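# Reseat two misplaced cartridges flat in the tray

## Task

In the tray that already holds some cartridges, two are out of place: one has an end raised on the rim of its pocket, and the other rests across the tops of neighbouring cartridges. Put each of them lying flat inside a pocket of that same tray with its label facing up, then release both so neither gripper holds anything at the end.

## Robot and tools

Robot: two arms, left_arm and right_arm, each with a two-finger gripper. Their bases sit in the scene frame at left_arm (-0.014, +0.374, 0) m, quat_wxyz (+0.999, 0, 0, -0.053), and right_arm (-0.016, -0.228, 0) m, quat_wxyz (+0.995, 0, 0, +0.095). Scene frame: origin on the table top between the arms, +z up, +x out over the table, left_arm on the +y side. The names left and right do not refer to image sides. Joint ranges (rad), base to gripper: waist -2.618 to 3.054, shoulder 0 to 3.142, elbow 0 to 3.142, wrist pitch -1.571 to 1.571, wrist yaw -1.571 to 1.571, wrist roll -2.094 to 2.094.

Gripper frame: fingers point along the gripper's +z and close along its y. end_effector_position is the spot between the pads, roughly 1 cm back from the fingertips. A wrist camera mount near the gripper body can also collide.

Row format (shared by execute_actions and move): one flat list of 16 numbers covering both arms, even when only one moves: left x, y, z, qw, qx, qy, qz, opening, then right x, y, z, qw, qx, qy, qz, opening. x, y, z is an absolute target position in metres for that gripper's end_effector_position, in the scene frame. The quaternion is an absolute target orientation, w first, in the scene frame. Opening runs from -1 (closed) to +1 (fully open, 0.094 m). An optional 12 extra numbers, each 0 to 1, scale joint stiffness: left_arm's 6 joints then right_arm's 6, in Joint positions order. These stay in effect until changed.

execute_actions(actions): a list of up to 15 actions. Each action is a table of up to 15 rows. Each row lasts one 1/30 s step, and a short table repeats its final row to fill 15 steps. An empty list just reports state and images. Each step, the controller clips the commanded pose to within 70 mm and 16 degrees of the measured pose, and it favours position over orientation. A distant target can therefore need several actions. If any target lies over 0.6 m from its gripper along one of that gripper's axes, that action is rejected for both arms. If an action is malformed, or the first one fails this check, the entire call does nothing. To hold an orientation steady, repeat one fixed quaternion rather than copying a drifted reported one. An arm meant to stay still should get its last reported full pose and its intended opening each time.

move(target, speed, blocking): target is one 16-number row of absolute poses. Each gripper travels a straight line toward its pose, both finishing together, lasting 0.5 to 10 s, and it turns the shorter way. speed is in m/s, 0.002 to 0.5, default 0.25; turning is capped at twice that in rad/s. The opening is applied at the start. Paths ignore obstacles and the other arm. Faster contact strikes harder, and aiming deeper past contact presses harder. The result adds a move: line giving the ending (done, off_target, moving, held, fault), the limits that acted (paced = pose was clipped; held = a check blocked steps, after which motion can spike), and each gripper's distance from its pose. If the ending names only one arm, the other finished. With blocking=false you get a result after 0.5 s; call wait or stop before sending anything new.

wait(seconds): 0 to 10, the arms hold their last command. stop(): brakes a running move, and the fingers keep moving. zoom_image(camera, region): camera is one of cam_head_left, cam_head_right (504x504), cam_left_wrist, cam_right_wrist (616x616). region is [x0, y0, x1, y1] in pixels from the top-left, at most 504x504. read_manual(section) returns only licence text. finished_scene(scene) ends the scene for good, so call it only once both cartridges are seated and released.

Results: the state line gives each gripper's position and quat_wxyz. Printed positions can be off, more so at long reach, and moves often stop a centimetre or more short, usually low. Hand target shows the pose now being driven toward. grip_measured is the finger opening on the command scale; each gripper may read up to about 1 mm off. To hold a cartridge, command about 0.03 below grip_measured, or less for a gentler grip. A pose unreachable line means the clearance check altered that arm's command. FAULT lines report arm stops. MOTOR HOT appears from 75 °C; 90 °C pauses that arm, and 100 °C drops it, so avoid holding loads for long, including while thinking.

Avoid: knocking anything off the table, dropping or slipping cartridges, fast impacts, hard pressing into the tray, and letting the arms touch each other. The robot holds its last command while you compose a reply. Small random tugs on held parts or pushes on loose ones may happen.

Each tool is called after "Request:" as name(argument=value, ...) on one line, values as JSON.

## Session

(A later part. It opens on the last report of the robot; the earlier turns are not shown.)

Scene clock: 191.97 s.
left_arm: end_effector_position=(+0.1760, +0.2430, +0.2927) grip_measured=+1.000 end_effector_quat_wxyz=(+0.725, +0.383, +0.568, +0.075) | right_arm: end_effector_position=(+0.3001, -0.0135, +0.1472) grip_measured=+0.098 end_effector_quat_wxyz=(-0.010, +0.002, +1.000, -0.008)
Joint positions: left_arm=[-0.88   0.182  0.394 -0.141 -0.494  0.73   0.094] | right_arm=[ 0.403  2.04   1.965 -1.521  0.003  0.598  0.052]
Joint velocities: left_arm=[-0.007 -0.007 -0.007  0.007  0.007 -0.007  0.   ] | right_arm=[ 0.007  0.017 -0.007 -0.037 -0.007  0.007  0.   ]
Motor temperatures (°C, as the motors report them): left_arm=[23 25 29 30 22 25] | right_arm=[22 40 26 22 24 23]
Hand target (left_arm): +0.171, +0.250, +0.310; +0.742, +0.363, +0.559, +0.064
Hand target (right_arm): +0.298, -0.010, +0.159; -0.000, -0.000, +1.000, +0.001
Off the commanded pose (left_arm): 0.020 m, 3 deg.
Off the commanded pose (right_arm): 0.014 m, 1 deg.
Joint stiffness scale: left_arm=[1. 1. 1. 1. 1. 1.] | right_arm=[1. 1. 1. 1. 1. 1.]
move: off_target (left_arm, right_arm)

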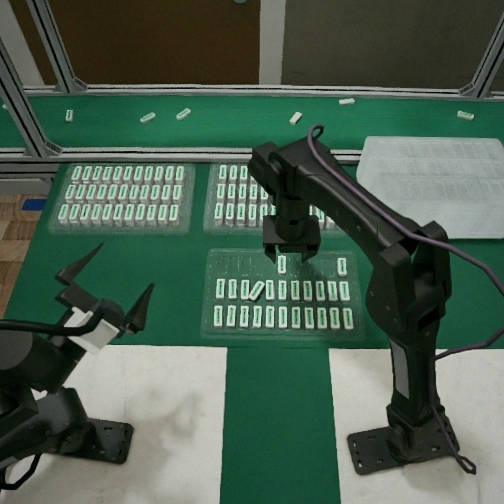

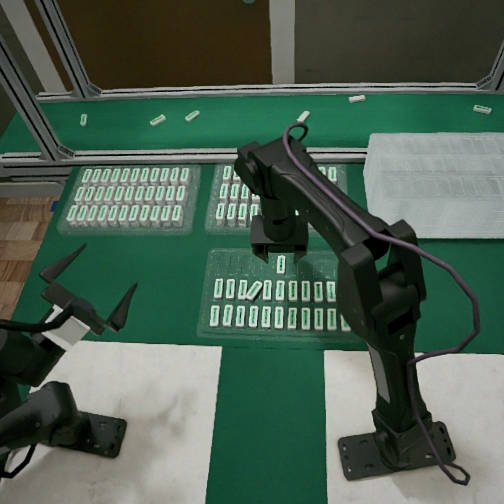

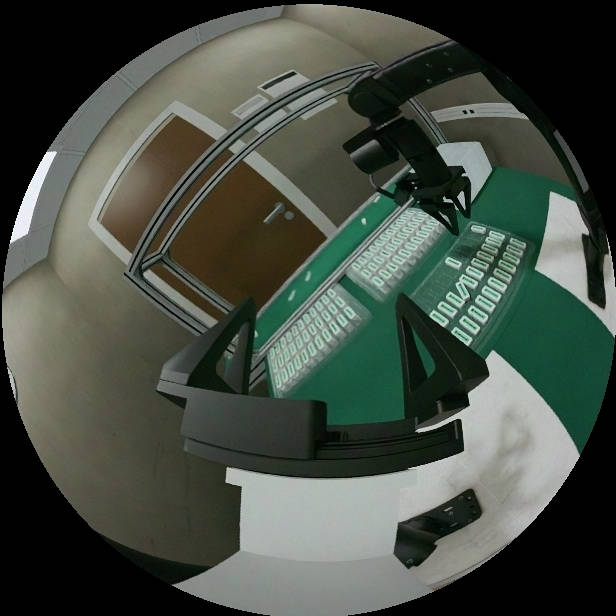

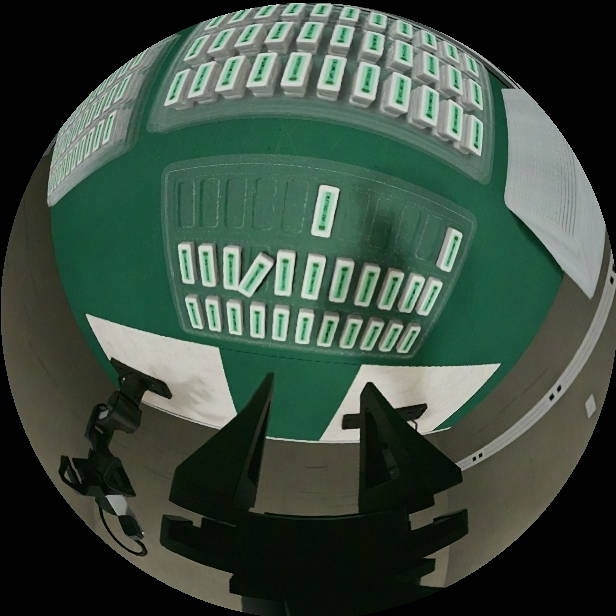

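Request:
move(target=[0.17,0.25,0.31,0.742,0.363,0.559,0.064,1, 0.31,0.056,0.08,0,0.259,0.966,0,-0.25])

Request:
move(target=[0.17,0.25,0.31,0.742,0.363,0.559,0.064,1, 0.31,0.056,0.045,0,0.259,0.966,0,-0.25], speed=0.05)

Scene clock: 208.13 s.
left_arm: end_effector_position=(+0.1760, +0.2430, +0.2927) grip_measured=+1.000 end_effector_quat_wxyz=(+0.725, +0.383, +0.568, +0.075) | right_arm: end_effector_position=(+0.3058, +0.0476, +0.0729) grip_measured=-0.248 end_effector_quat_wxyz=(-0.013, +0.260, +0.965, -0.016)
Joint positions: left_arm=[-0.88   0.182  0.394 -0.141 -0.494  0.73   0.094] | right_arm=[ 0.513  2.23   1.965 -1.347 -0.003  1.231  0.035]
Joint velocities: left_arm=[ 0.002 -0.032  0.007 -0.007  0.007  0.051  0.   ] | right_arm=[ 0.017 -0.002  0.007  0.066 -0.066  0.007  0.   ]
Motor temperatures (°C, as the motors report them): left_arm=[23 25 29 30 22 25] | right_arm=[22 39 27 22 24 23]
Hand target (left_arm): +0.171, +0.250, +0.310; +0.742, +0.363, +0.559, +0.064
Hand target (right_arm): +0.310, +0.057, +0.080; -0.000, +0.259, +0.966, +0.001
Off the commanded pose (left_arm): 0.020 m, 3 deg.
Off the commanded pose (right_arm): 0.012 m, 2 deg.
Joint stiffness scale: left_arm=[1. 1. 1. 1. 1. 1.] | right_arm=[1. 1. 1. 1. 1. 1.]
move: off_target (left_arm, right_arm)

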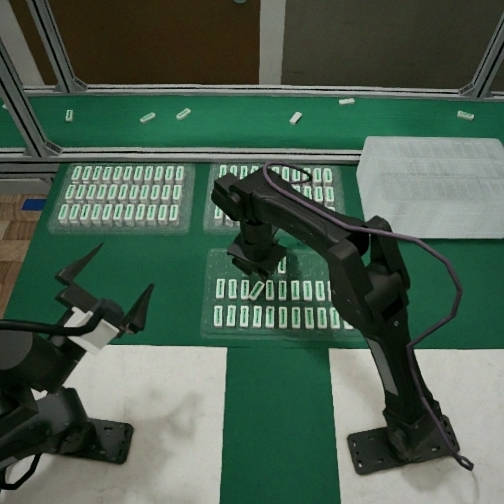

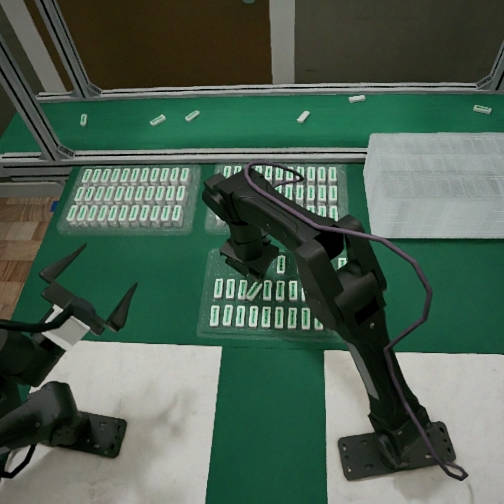

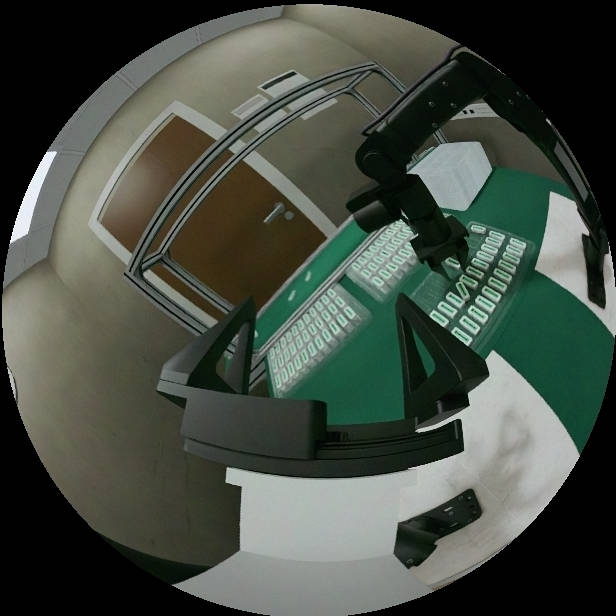

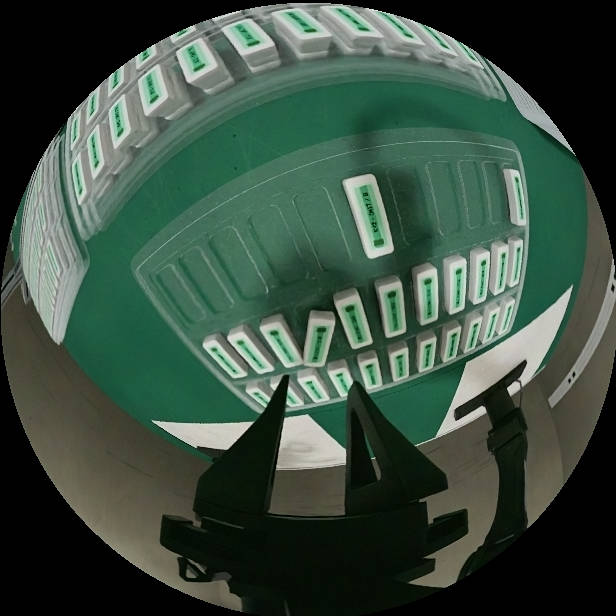

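Scene clock: 209.20 s.
left_arm: end_effector_position=(+0.1760, +0.2430, +0.2927) grip_measured=+1.000 end_effector_quat_wxyz=(+0.725, +0.383, +0.568, +0.075) | right_arm: end_effector_position=(+0.3116, +0.0526, +0.0468) grip_measured=-0.248 end_effector_quat_wxyz=(-0.004, +0.261, +0.965, -0.003)
Joint positions: left_arm=[-0.88   0.182  0.394 -0.141 -0.494  0.73   0.094] | right_arm=[ 0.513  2.237  1.874 -1.217 -0.003  1.233  0.035]
Joint velocities: left_arm=[-0.017 -0.007  0.012  0.051 -0.022 -0.066  0.   ] | right_arm=[ 0.012 -0.012  0.002 -0.037 -0.051 -0.037 -0.   ]
Motor temperatures (°C, as the motors report them): left_arm=[23 25 29 30 22 25] | right_arm=[22 39 27 22 24 23]
Hand target (left_arm): +0.171, +0.250, +0.310; +0.742, +0.363, +0.559, +0.064
Hand target (right_arm): +0.310, +0.056, +0.045; -0.000, +0.259, +0.966, +0.000
Off the commanded pose (left_arm): 0.020 m, 3 deg.
Off the commanded pose (right_arm): 0.004 m, 1 deg.
Joint stiffness scale: left_arm=[1. 1. 1. 1. 1. 1.] | right_arm=[1. 1. 1. 1. 1. 1.]
move: off_target (left_arm)

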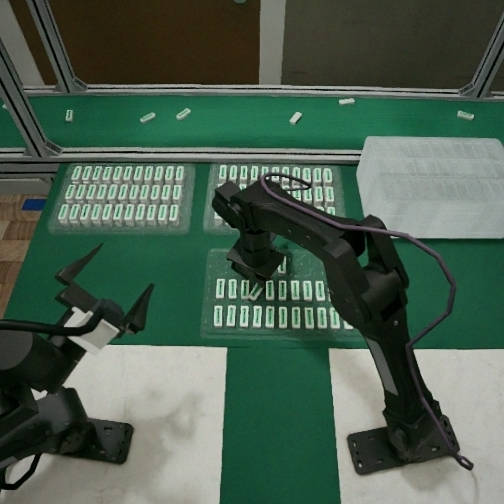

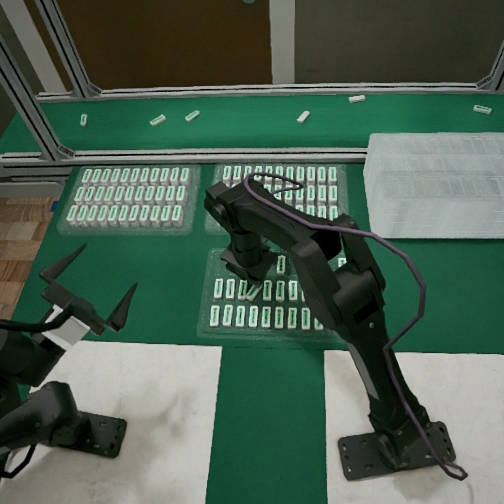

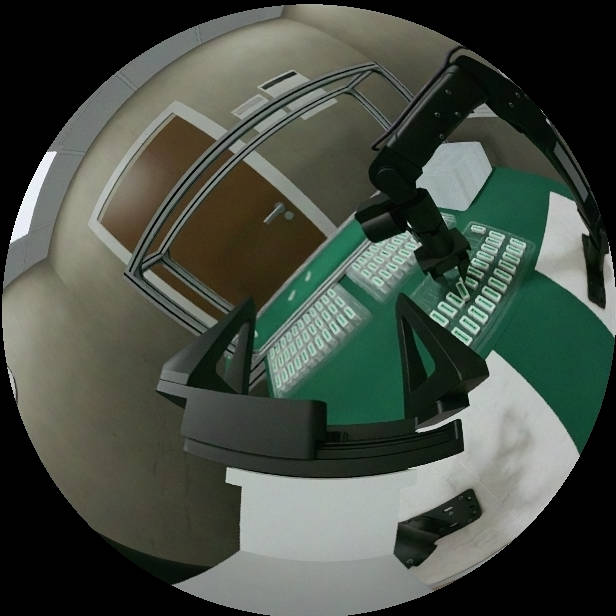

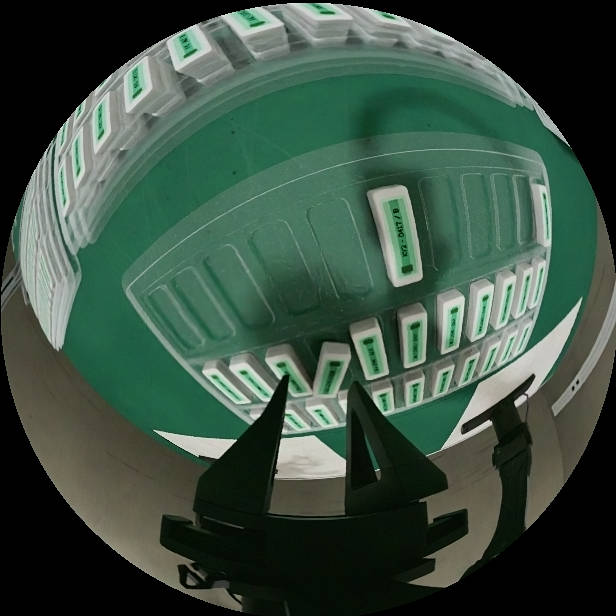

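Request:
move(target=[0.17,0.25,0.31,0.742,0.363,0.559,0.064,1, 0.306,0.050,0.045,0,0.342,0.94,0,-0.3], speed=0.05)

Request:
move(target=[0.17,0.25,0.31,0.742,0.363,0.559,0.064,1, 0.306,0.050,0.033,0,0.342,0.94,0,-0.3], speed=0.03)

Scene clock: 216.80 s.
left_arm: end_effector_position=(+0.1760, +0.2430, +0.2927) grip_measured=+1.000 end_effector_quat_wxyz=(+0.725, +0.383, +0.568, +0.075) | right_arm: end_effector_position=(+0.3046, +0.0466, +0.0344) grip_measured=-0.298 end_effector_quat_wxyz=(-0.011, +0.340, +0.940, -0.016)
Joint positions: left_arm=[-0.88   0.182  0.394 -0.141 -0.494  0.73   0.094] | right_arm=[ 0.513  2.237  1.824 -1.195 -0.003  1.399  0.033]
Joint velocities: left_arm=[ 0.002  0.002  0.002 -0.051 -0.081 -0.007  0.   ] | right_arm=[-0.007 -0.007  0.002  0.037 -0.081  0.051  0.001]
Motor temperatures (°C, as the motors report them): left_arm=[23 25 29 30 22 25] | right_arm=[22 39 27 22 24 23]
Hand target (left_arm): +0.171, +0.250, +0.310; +0.742, +0.363, +0.559, +0.064
Hand target (right_arm): +0.306, +0.050, +0.045; -0.000, +0.342, +0.940, -0.000
Off the commanded pose (left_arm): 0.020 m, 3 deg.
Off the commanded pose (right_arm): 0.011 m, 2 deg.
Joint stiffness scale: left_arm=[1. 1. 1. 1. 1. 1.] | right_arm=[1. 1. 1. 1. 1. 1.]
move: off_target (left_arm, right_arm)

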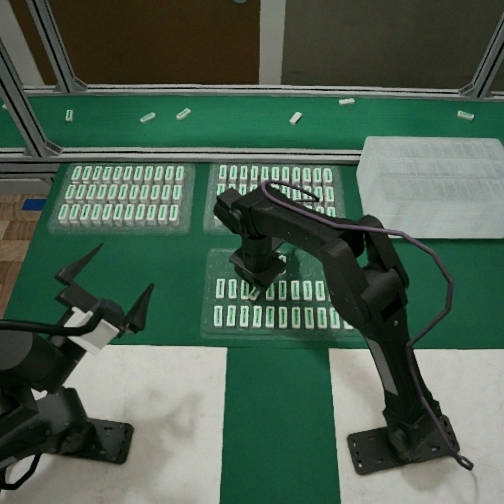

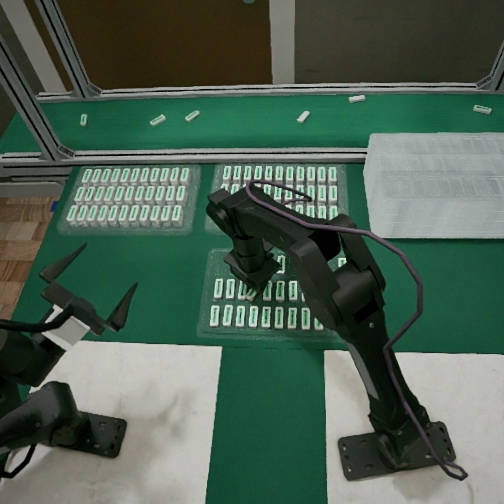

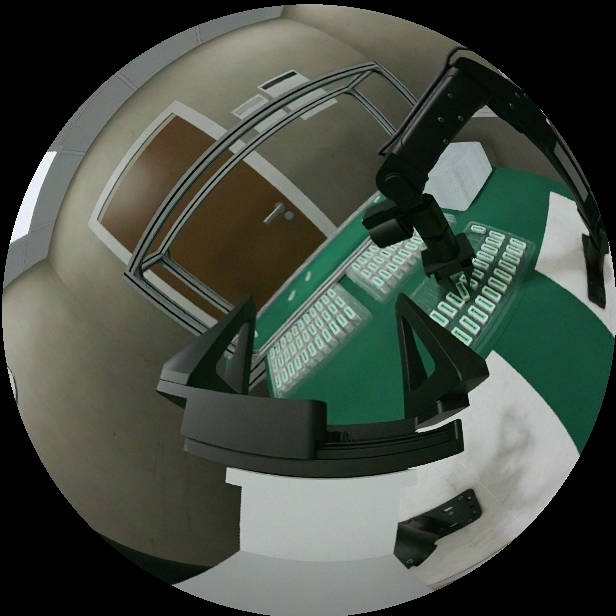

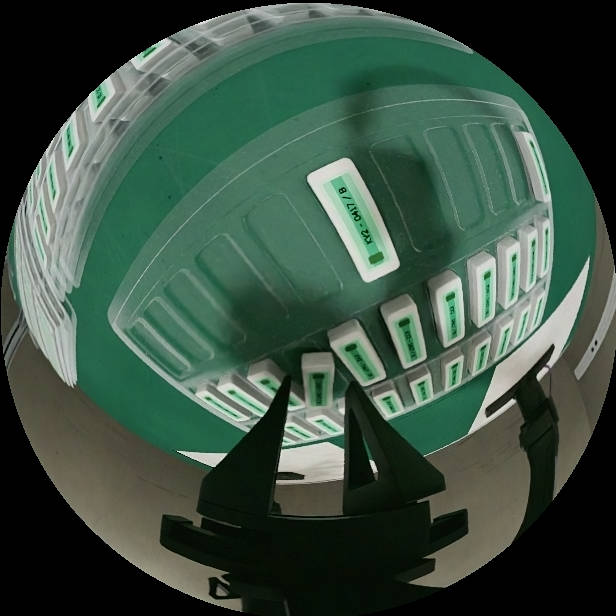

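Scene clock: 218.03 s.
left_arm: end_effector_position=(+0.1760, +0.2430, +0.2927) grip_measured=+1.000 end_effector_quat_wxyz=(+0.725, +0.383, +0.568, +0.075) | right_arm: end_effector_position=(+0.3040, +0.0461, +0.0291) grip_measured=-0.298 end_effector_quat_wxyz=(-0.010, +0.342, +0.939, -0.014)
Joint positions: left_arm=[-0.88   0.182  0.394 -0.141 -0.494  0.73   0.094] | right_arm=[ 0.513  2.233  1.796 -1.167 -0.003  1.403  0.033]
Joint velocities: left_arm=[-0.012  0.007  0.017  0.022 -0.007 -0.051  0.   ] | right_arm=[-0.012 -0.007 -0.002  0.007 -0.007  0.007  0.   ]
Motor temperatures (°C, as the motors report them): left_arm=[23 25 29 30 22 25] | right_arm=[22 39 27 22 24 23]
Hand target (left_arm): +0.171, +0.250, +0.310; +0.742, +0.363, +0.559, +0.064
Hand target (right_arm): +0.306, +0.050, +0.033; -0.001, +0.342, +0.940, -0.000
Off the commanded pose (left_arm): 0.020 m, 3 deg.
Off the commanded pose (right_arm): 0.006 m, 2 deg.
Joint stiffness scale: left_arm=[1. 1. 1. 1. 1. 1.] | right_arm=[1. 1. 1. 1. 1. 1.]
move: off_target (left_arm)

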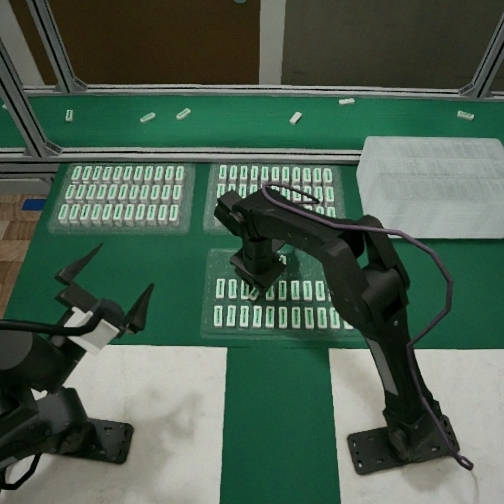

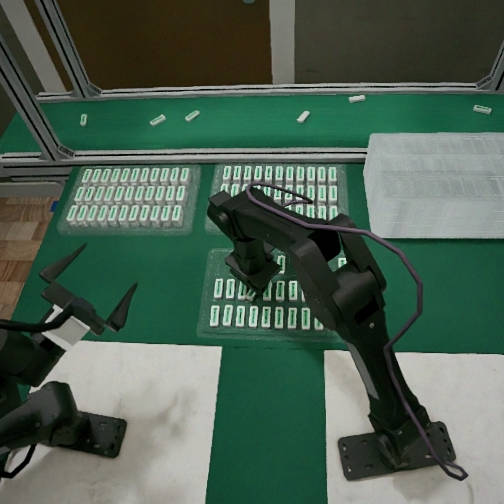

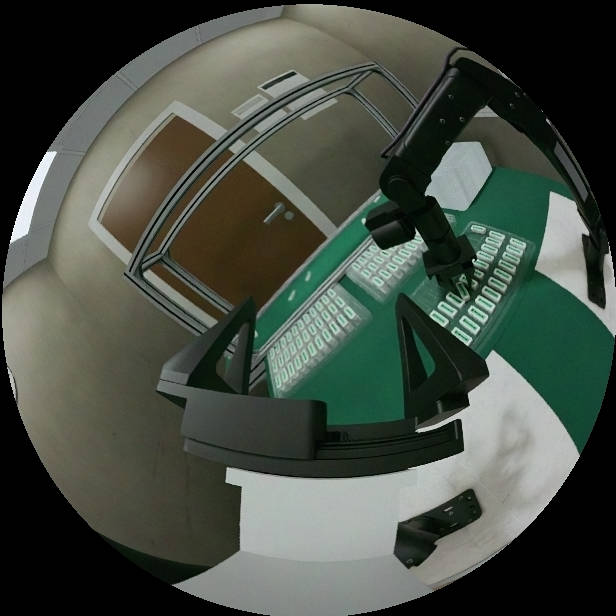

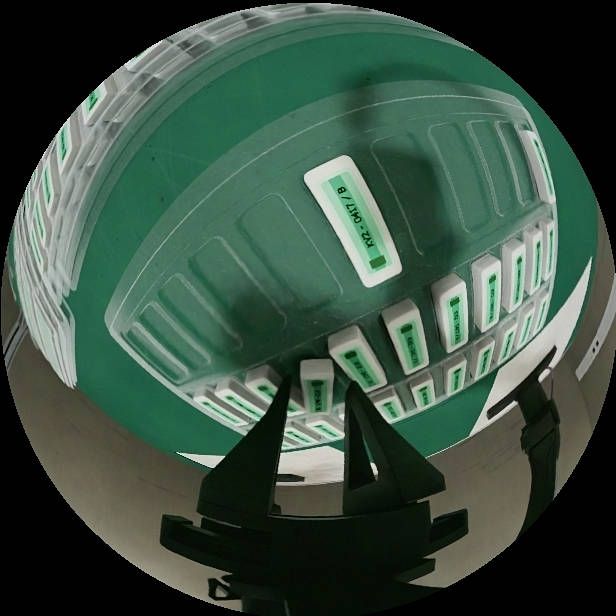

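Request:
move(target=[0.17,0.25,0.31,0.742,0.363,0.559,0.064,1, 0.306,0.050,0.033,0,0.342,0.94,0,-0.72], speed=0.03)

Request:
move(target=[0.17,0.25,0.31,0.742,0.363,0.559,0.064,1, 0.306,0.050,0.08,0,0.342,0.94,0,-0.72], speed=0.06)

Scene clock: 224.03 s.
left_arm: end_effector_position=(+0.1760, +0.2430, +0.2927) grip_measured=+1.000 end_effector_quat_wxyz=(+0.725, +0.383, +0.568, +0.075) | right_arm: end_effector_position=(+0.3039, +0.0459, +0.0291) grip_measured=-0.681 end_effector_quat_wxyz=(-0.010, +0.342, +0.939, -0.014)
Joint positions: left_arm=[-0.88   0.182  0.394 -0.141 -0.494  0.73   0.094] | right_arm=[ 0.513  2.233  1.796 -1.168 -0.003  1.403  0.015]
Joint velocities: left_arm=[ 0.017 -0.022  0.002  0.022  0.022  0.022  0.   ] | right_arm=[-0.022 -0.017 -0.012 -0.007  0.066 -0.051  0.   ]
Motor temperatures (°C, as the motors report them): left_arm=[23 25 30 30 22 25] | right_arm=[22 39 26 22 24 23]
Hand target (left_arm): +0.171, +0.250, +0.310; +0.742, +0.363, +0.559, +0.064
Hand target (right_arm): +0.306, +0.050, +0.033; -0.001, +0.342, +0.940, -0.000
Off the commanded pose (left_arm): 0.020 m, 3 deg.
Off the commanded pose (right_arm): 0.006 m, 2 deg.
Joint stiffness scale: left_arm=[1. 1. 1. 1. 1. 1.] | right_arm=[1. 1. 1. 1. 1. 1.]
move: off_target (left_arm)

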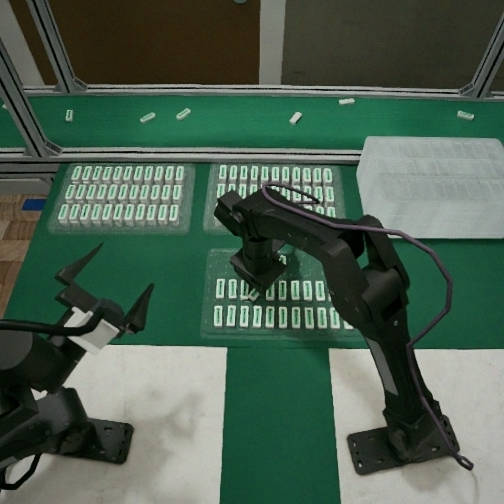

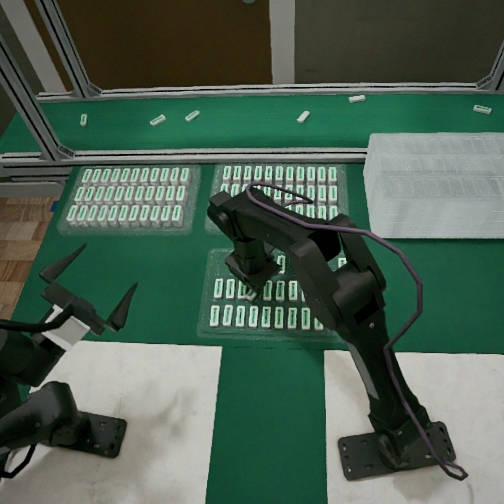

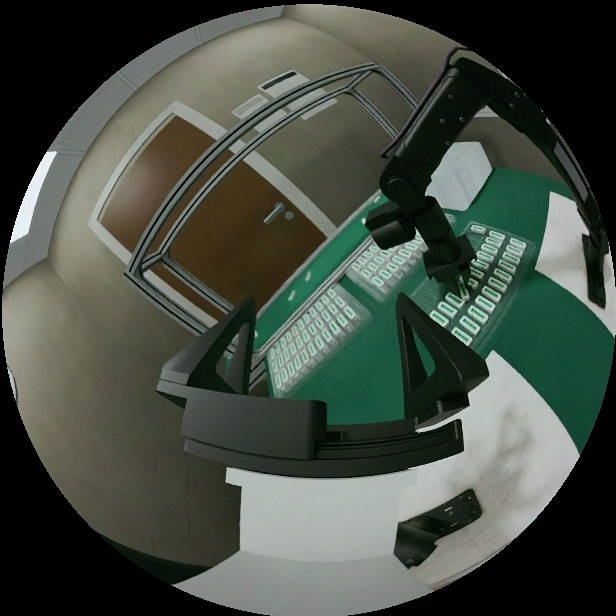

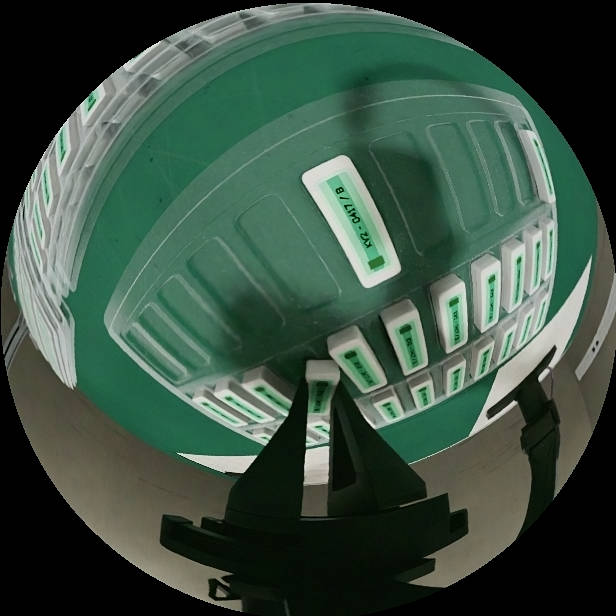

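Scene clock: 225.37 s.
left_arm: end_effector_position=(+0.1760, +0.2430, +0.2927) grip_measured=+1.000 end_effector_quat_wxyz=(+0.725, +0.383, +0.568, +0.075) | right_arm: end_effector_position=(+0.3035, +0.0456, +0.0622) grip_measured=-0.681 end_effector_quat_wxyz=(-0.010, +0.342, +0.939, -0.014)
Joint positions: left_arm=[-0.88   0.182  0.394 -0.141 -0.494  0.73   0.094] | right_arm=[ 0.513  2.211  1.891 -1.285 -0.003  1.403  0.015]
Joint velocities: left_arm=[-0.012 -0.007 -0.012 -0.007 -0.037 -0.125  0.   ] | right_arm=[-0.002  0.007  0.002 -0.051 -0.007 -0.037 -0.001]
Motor temperatures (°C, as the motors report them): left_arm=[23 25 29 30 22 25] | right_arm=[22 39 27 22 24 23]
Hand target (left_arm): +0.171, +0.250, +0.310; +0.742, +0.363, +0.559, +0.064
Hand target (right_arm): +0.305, +0.049, +0.080; -0.000, +0.342, +0.940, +0.000
Off the commanded pose (left_arm): 0.020 m, 3 deg.
Off the commanded pose (right_arm): 0.019 m, 2 deg.
Joint stiffness scale: left_arm=[1. 1. 1. 1. 1. 1.] | right_arm=[1. 1. 1. 1. 1. 1.]
move: off_target (left_arm, right_arm)

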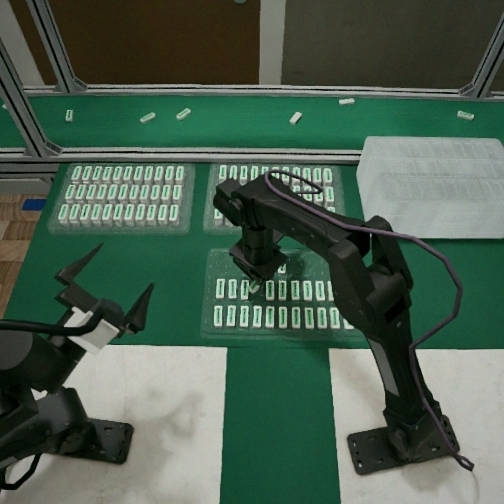

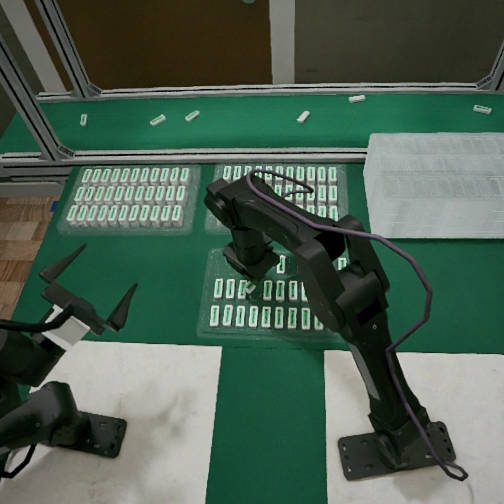

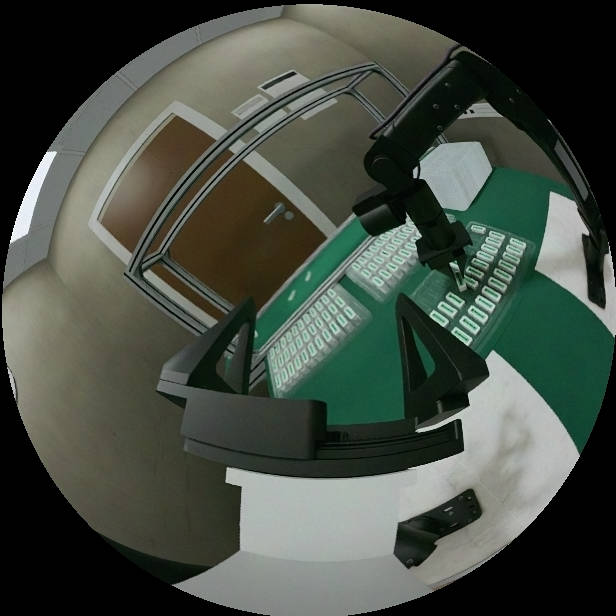

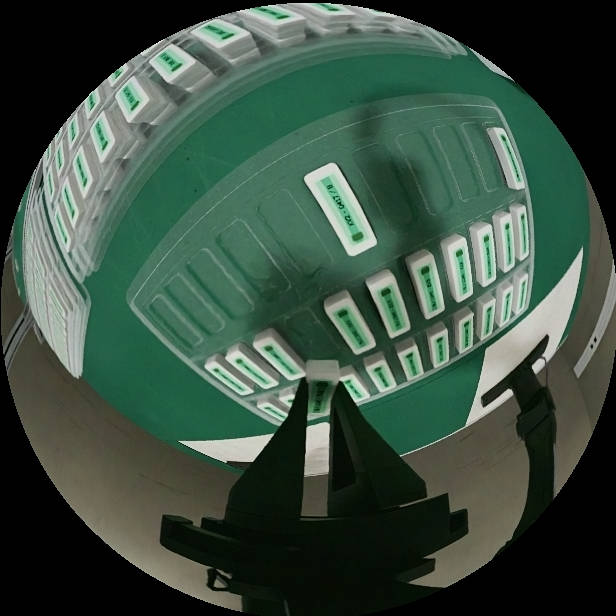

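Request:
move(target=[0.17,0.25,0.31,0.742,0.363,0.559,0.064,1, 0.34,0.076,0.09,0,0,1,0,-0.72], speed=0.1)

Scene clock: 234.20 s.
left_arm: end_effector_position=(+0.1760, +0.2430, +0.2927) grip_measured=+1.000 end_effector_quat_wxyz=(+0.725, +0.383, +0.568, +0.075) | right_arm: end_effector_position=(+0.3373, +0.0743, +0.0817) grip_measured=-0.682 end_effector_quat_wxyz=(-0.006, +0.004, +1.000, -0.003)
Joint positions: left_arm=[-0.88   0.182  0.394 -0.141 -0.494  0.73   0.094] | right_arm=[ 0.513  2.424  2.335 -1.495 -0.003  0.713  0.015]
Joint velocities: left_arm=[-0.012  0.007 -0.002 -0.051 -0.007 -0.022  0.   ] | right_arm=[ 0.002  0.017 -0.012 -0.007  0.007 -0.007  0.   ]
Motor temperatures (°C, as the motors report them): left_arm=[23 25 30 30 22 25] | right_arm=[22 39 27 22 24 23]
Hand target (left_arm): +0.171, +0.250, +0.310; +0.742, +0.363, +0.559, +0.064
Hand target (right_arm): +0.339, +0.076, +0.090; +0.000, +0.000, +1.000, +0.001
Off the commanded pose (left_arm): 0.020 m, 3 deg.
Off the commanded pose (right_arm): 0.009 m, 1 deg.
Joint stiffness scale: left_arm=[1. 1. 1. 1. 1. 1.] | right_arm=[1. 1. 1. 1. 1. 1.]
move: off_target (left_arm)

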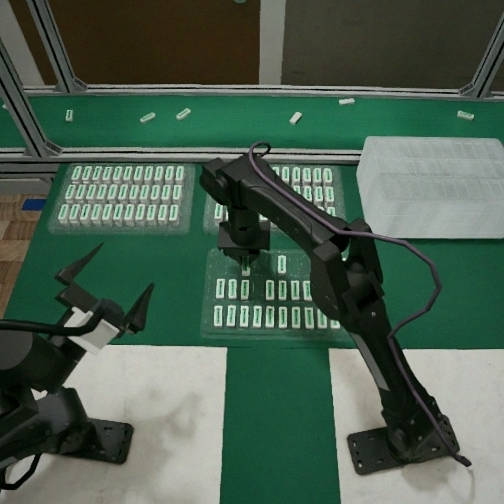

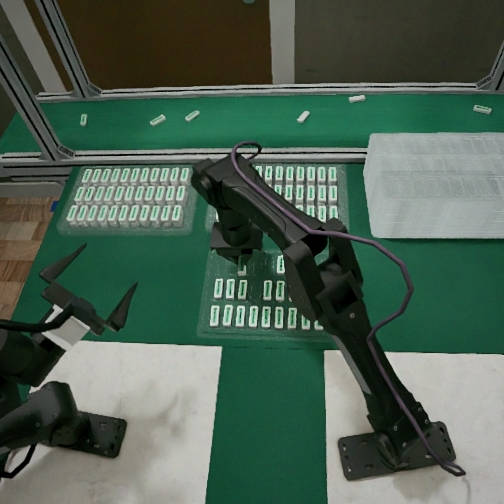

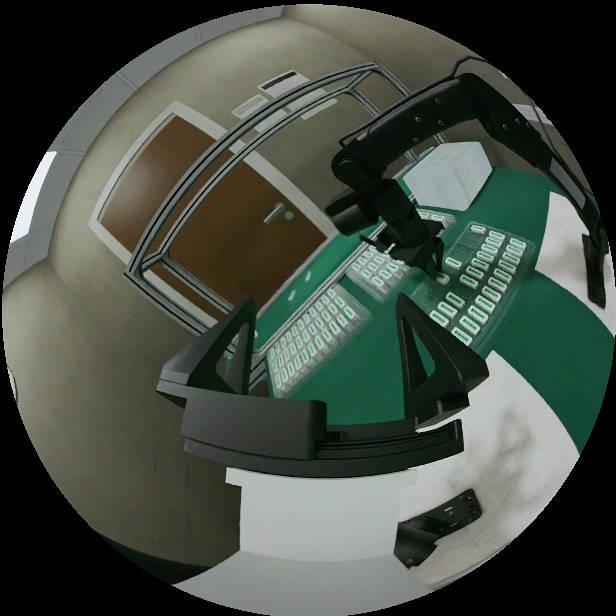

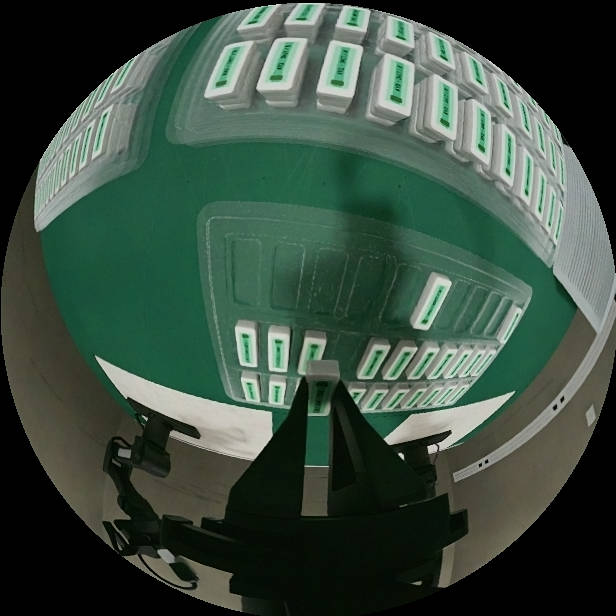

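Request:
move(target=[0.17,0.25,0.31,0.742,0.363,0.559,0.064,1, 0.378,0.075,0.06,0,0,1,0,-0.72], speed=0.08)

Request:
move(target=[0.17,0.25,0.31,0.742,0.363,0.559,0.064,1, 0.378,0.075,0.036,0,0,1,0,-0.72], speed=0.03)

Scene clock: 244.50 s.
left_arm: end_effector_position=(+0.1760, +0.2430, +0.2927) grip_measured=+1.000 end_effector_quat_wxyz=(+0.725, +0.383, +0.568, +0.075) | right_arm: end_effector_position=(+0.3733, +0.0776, +0.0501) grip_measured=-0.682 end_effector_quat_wxyz=(-0.007, -0.001, +1.000, -0.003)
Joint positions: left_arm=[-0.88   0.182  0.394 -0.141 -0.494  0.73   0.094] | right_arm=[ 0.471  2.647  2.625 -1.564 -0.003  0.66   0.015]
Joint velocities: left_arm=[ 0.012 -0.017  0.017 -0.007  0.007 -0.022  0.   ] | right_arm=[-0.002 -0.007 -0.012  0.037  0.051 -0.051  0.   ]
Motor temperatures (°C, as the motors report them): left_arm=[23 25 30 31 22 25] | right_arm=[22 40 28 22 24 23]
Hand target (left_arm): +0.171, +0.250, +0.310; +0.742, +0.363, +0.559, +0.064
Hand target (right_arm): +0.377, +0.075, +0.060; +0.001, -0.000, +1.000, +0.001
Off the commanded pose (left_arm): 0.020 m, 3 deg.
Off the commanded pose (right_arm): 0.011 m, 1 deg.
Joint stiffness scale: left_arm=[1. 1. 1. 1. 1. 1.] | right_arm=[1. 1. 1. 1. 1. 1.]
joint sent to its limit (right arm) — the command would take joint 4 (wrist pitch) past its lower limit, so that joint was sent only as far as its limit.
move: off_target (left_arm, right_arm)

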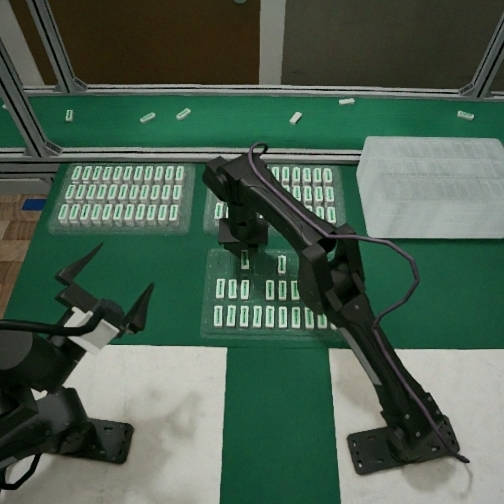

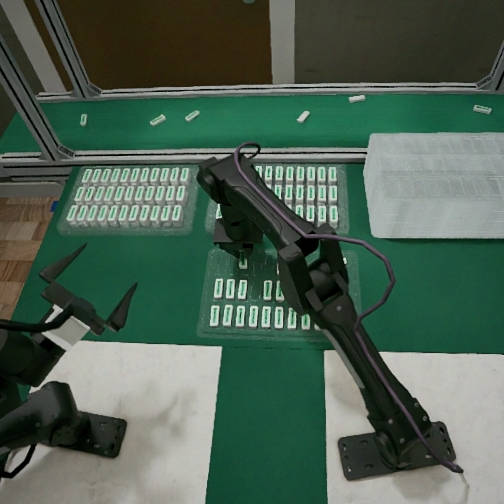

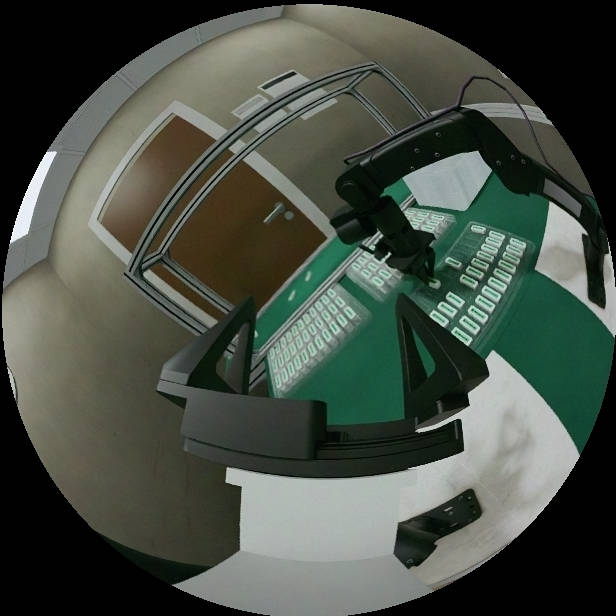

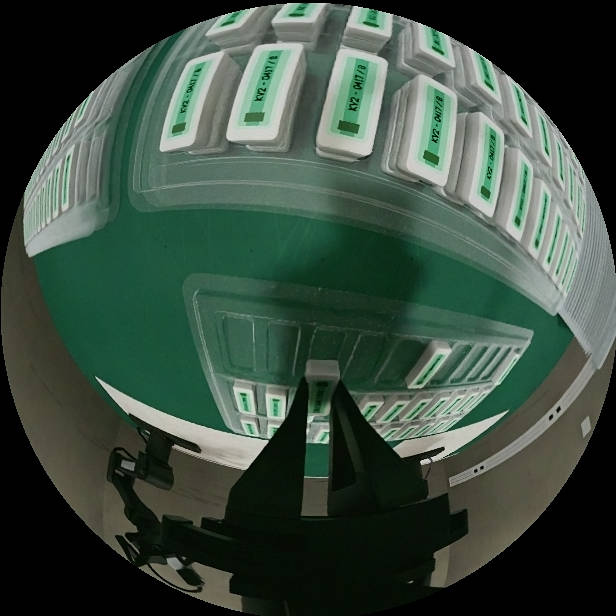

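Scene clock: 245.73 s.
left_arm: end_effector_position=(+0.1760, +0.2430, +0.2927) grip_measured=+1.000 end_effector_quat_wxyz=(+0.725, +0.383, +0.568, +0.075) | right_arm: end_effector_position=(+0.3701, +0.0749, +0.0288) grip_measured=-0.682 end_effector_quat_wxyz=(-0.017, -0.002, +1.000, -0.012)
Joint positions: left_arm=[-0.88   0.182  0.394 -0.141 -0.494  0.73   0.094] | right_arm=[ 0.471  2.634  2.513 -1.492 -0.002  0.658  0.015]
Joint velocities: left_arm=[ 0.007 -0.012  0.002  0.051 -0.007 -0.051  0.   ] | right_arm=[ 0.002 -0.042 -0.017  0.022  0.007  0.022 -0.   ]
Motor temperatures (°C, as the motors report them): left_arm=[23 25 30 31 22 25] | right_arm=[22 40 27 22 24 23]
Hand target (left_arm): +0.171, +0.250, +0.310; +0.742, +0.363, +0.559, +0.064
Hand target (right_arm): +0.378, +0.075, +0.036; -0.000, +0.000, +1.000, -0.001
Off the commanded pose (left_arm): 0.020 m, 3 deg.
Off the commanded pose (right_arm): 0.011 m, 2 deg.
Joint stiffness scale: left_arm=[1. 1. 1. 1. 1. 1.] | right_arm=[1. 1. 1. 1. 1. 1.]
move: off_target (left_arm, right_arm)

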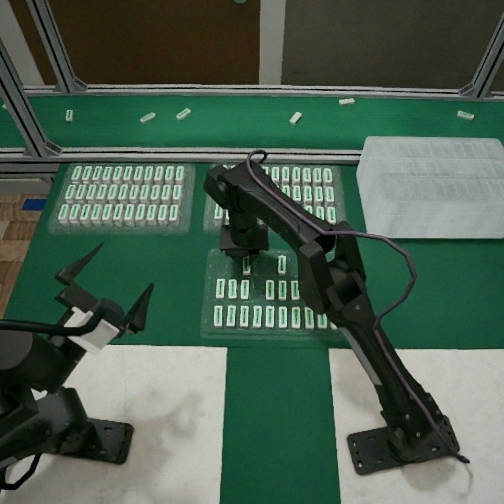

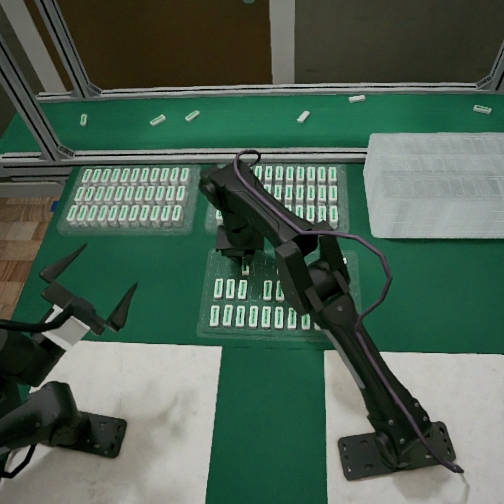

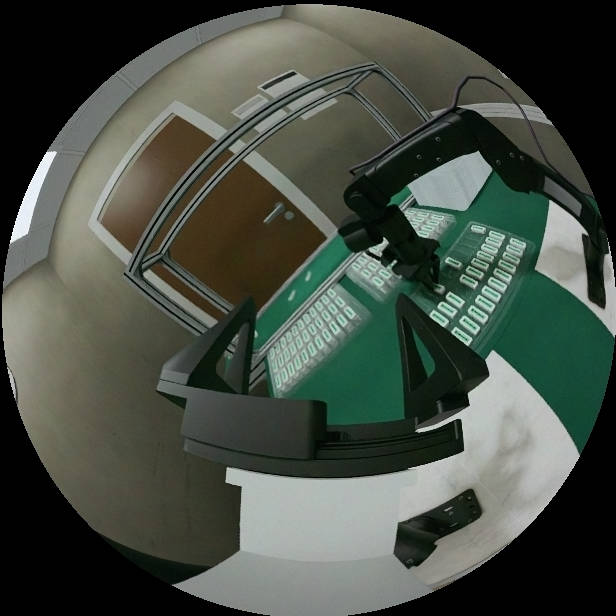

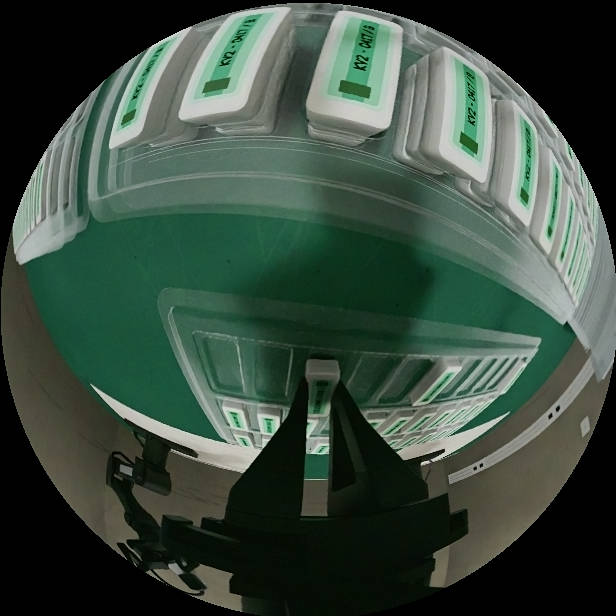

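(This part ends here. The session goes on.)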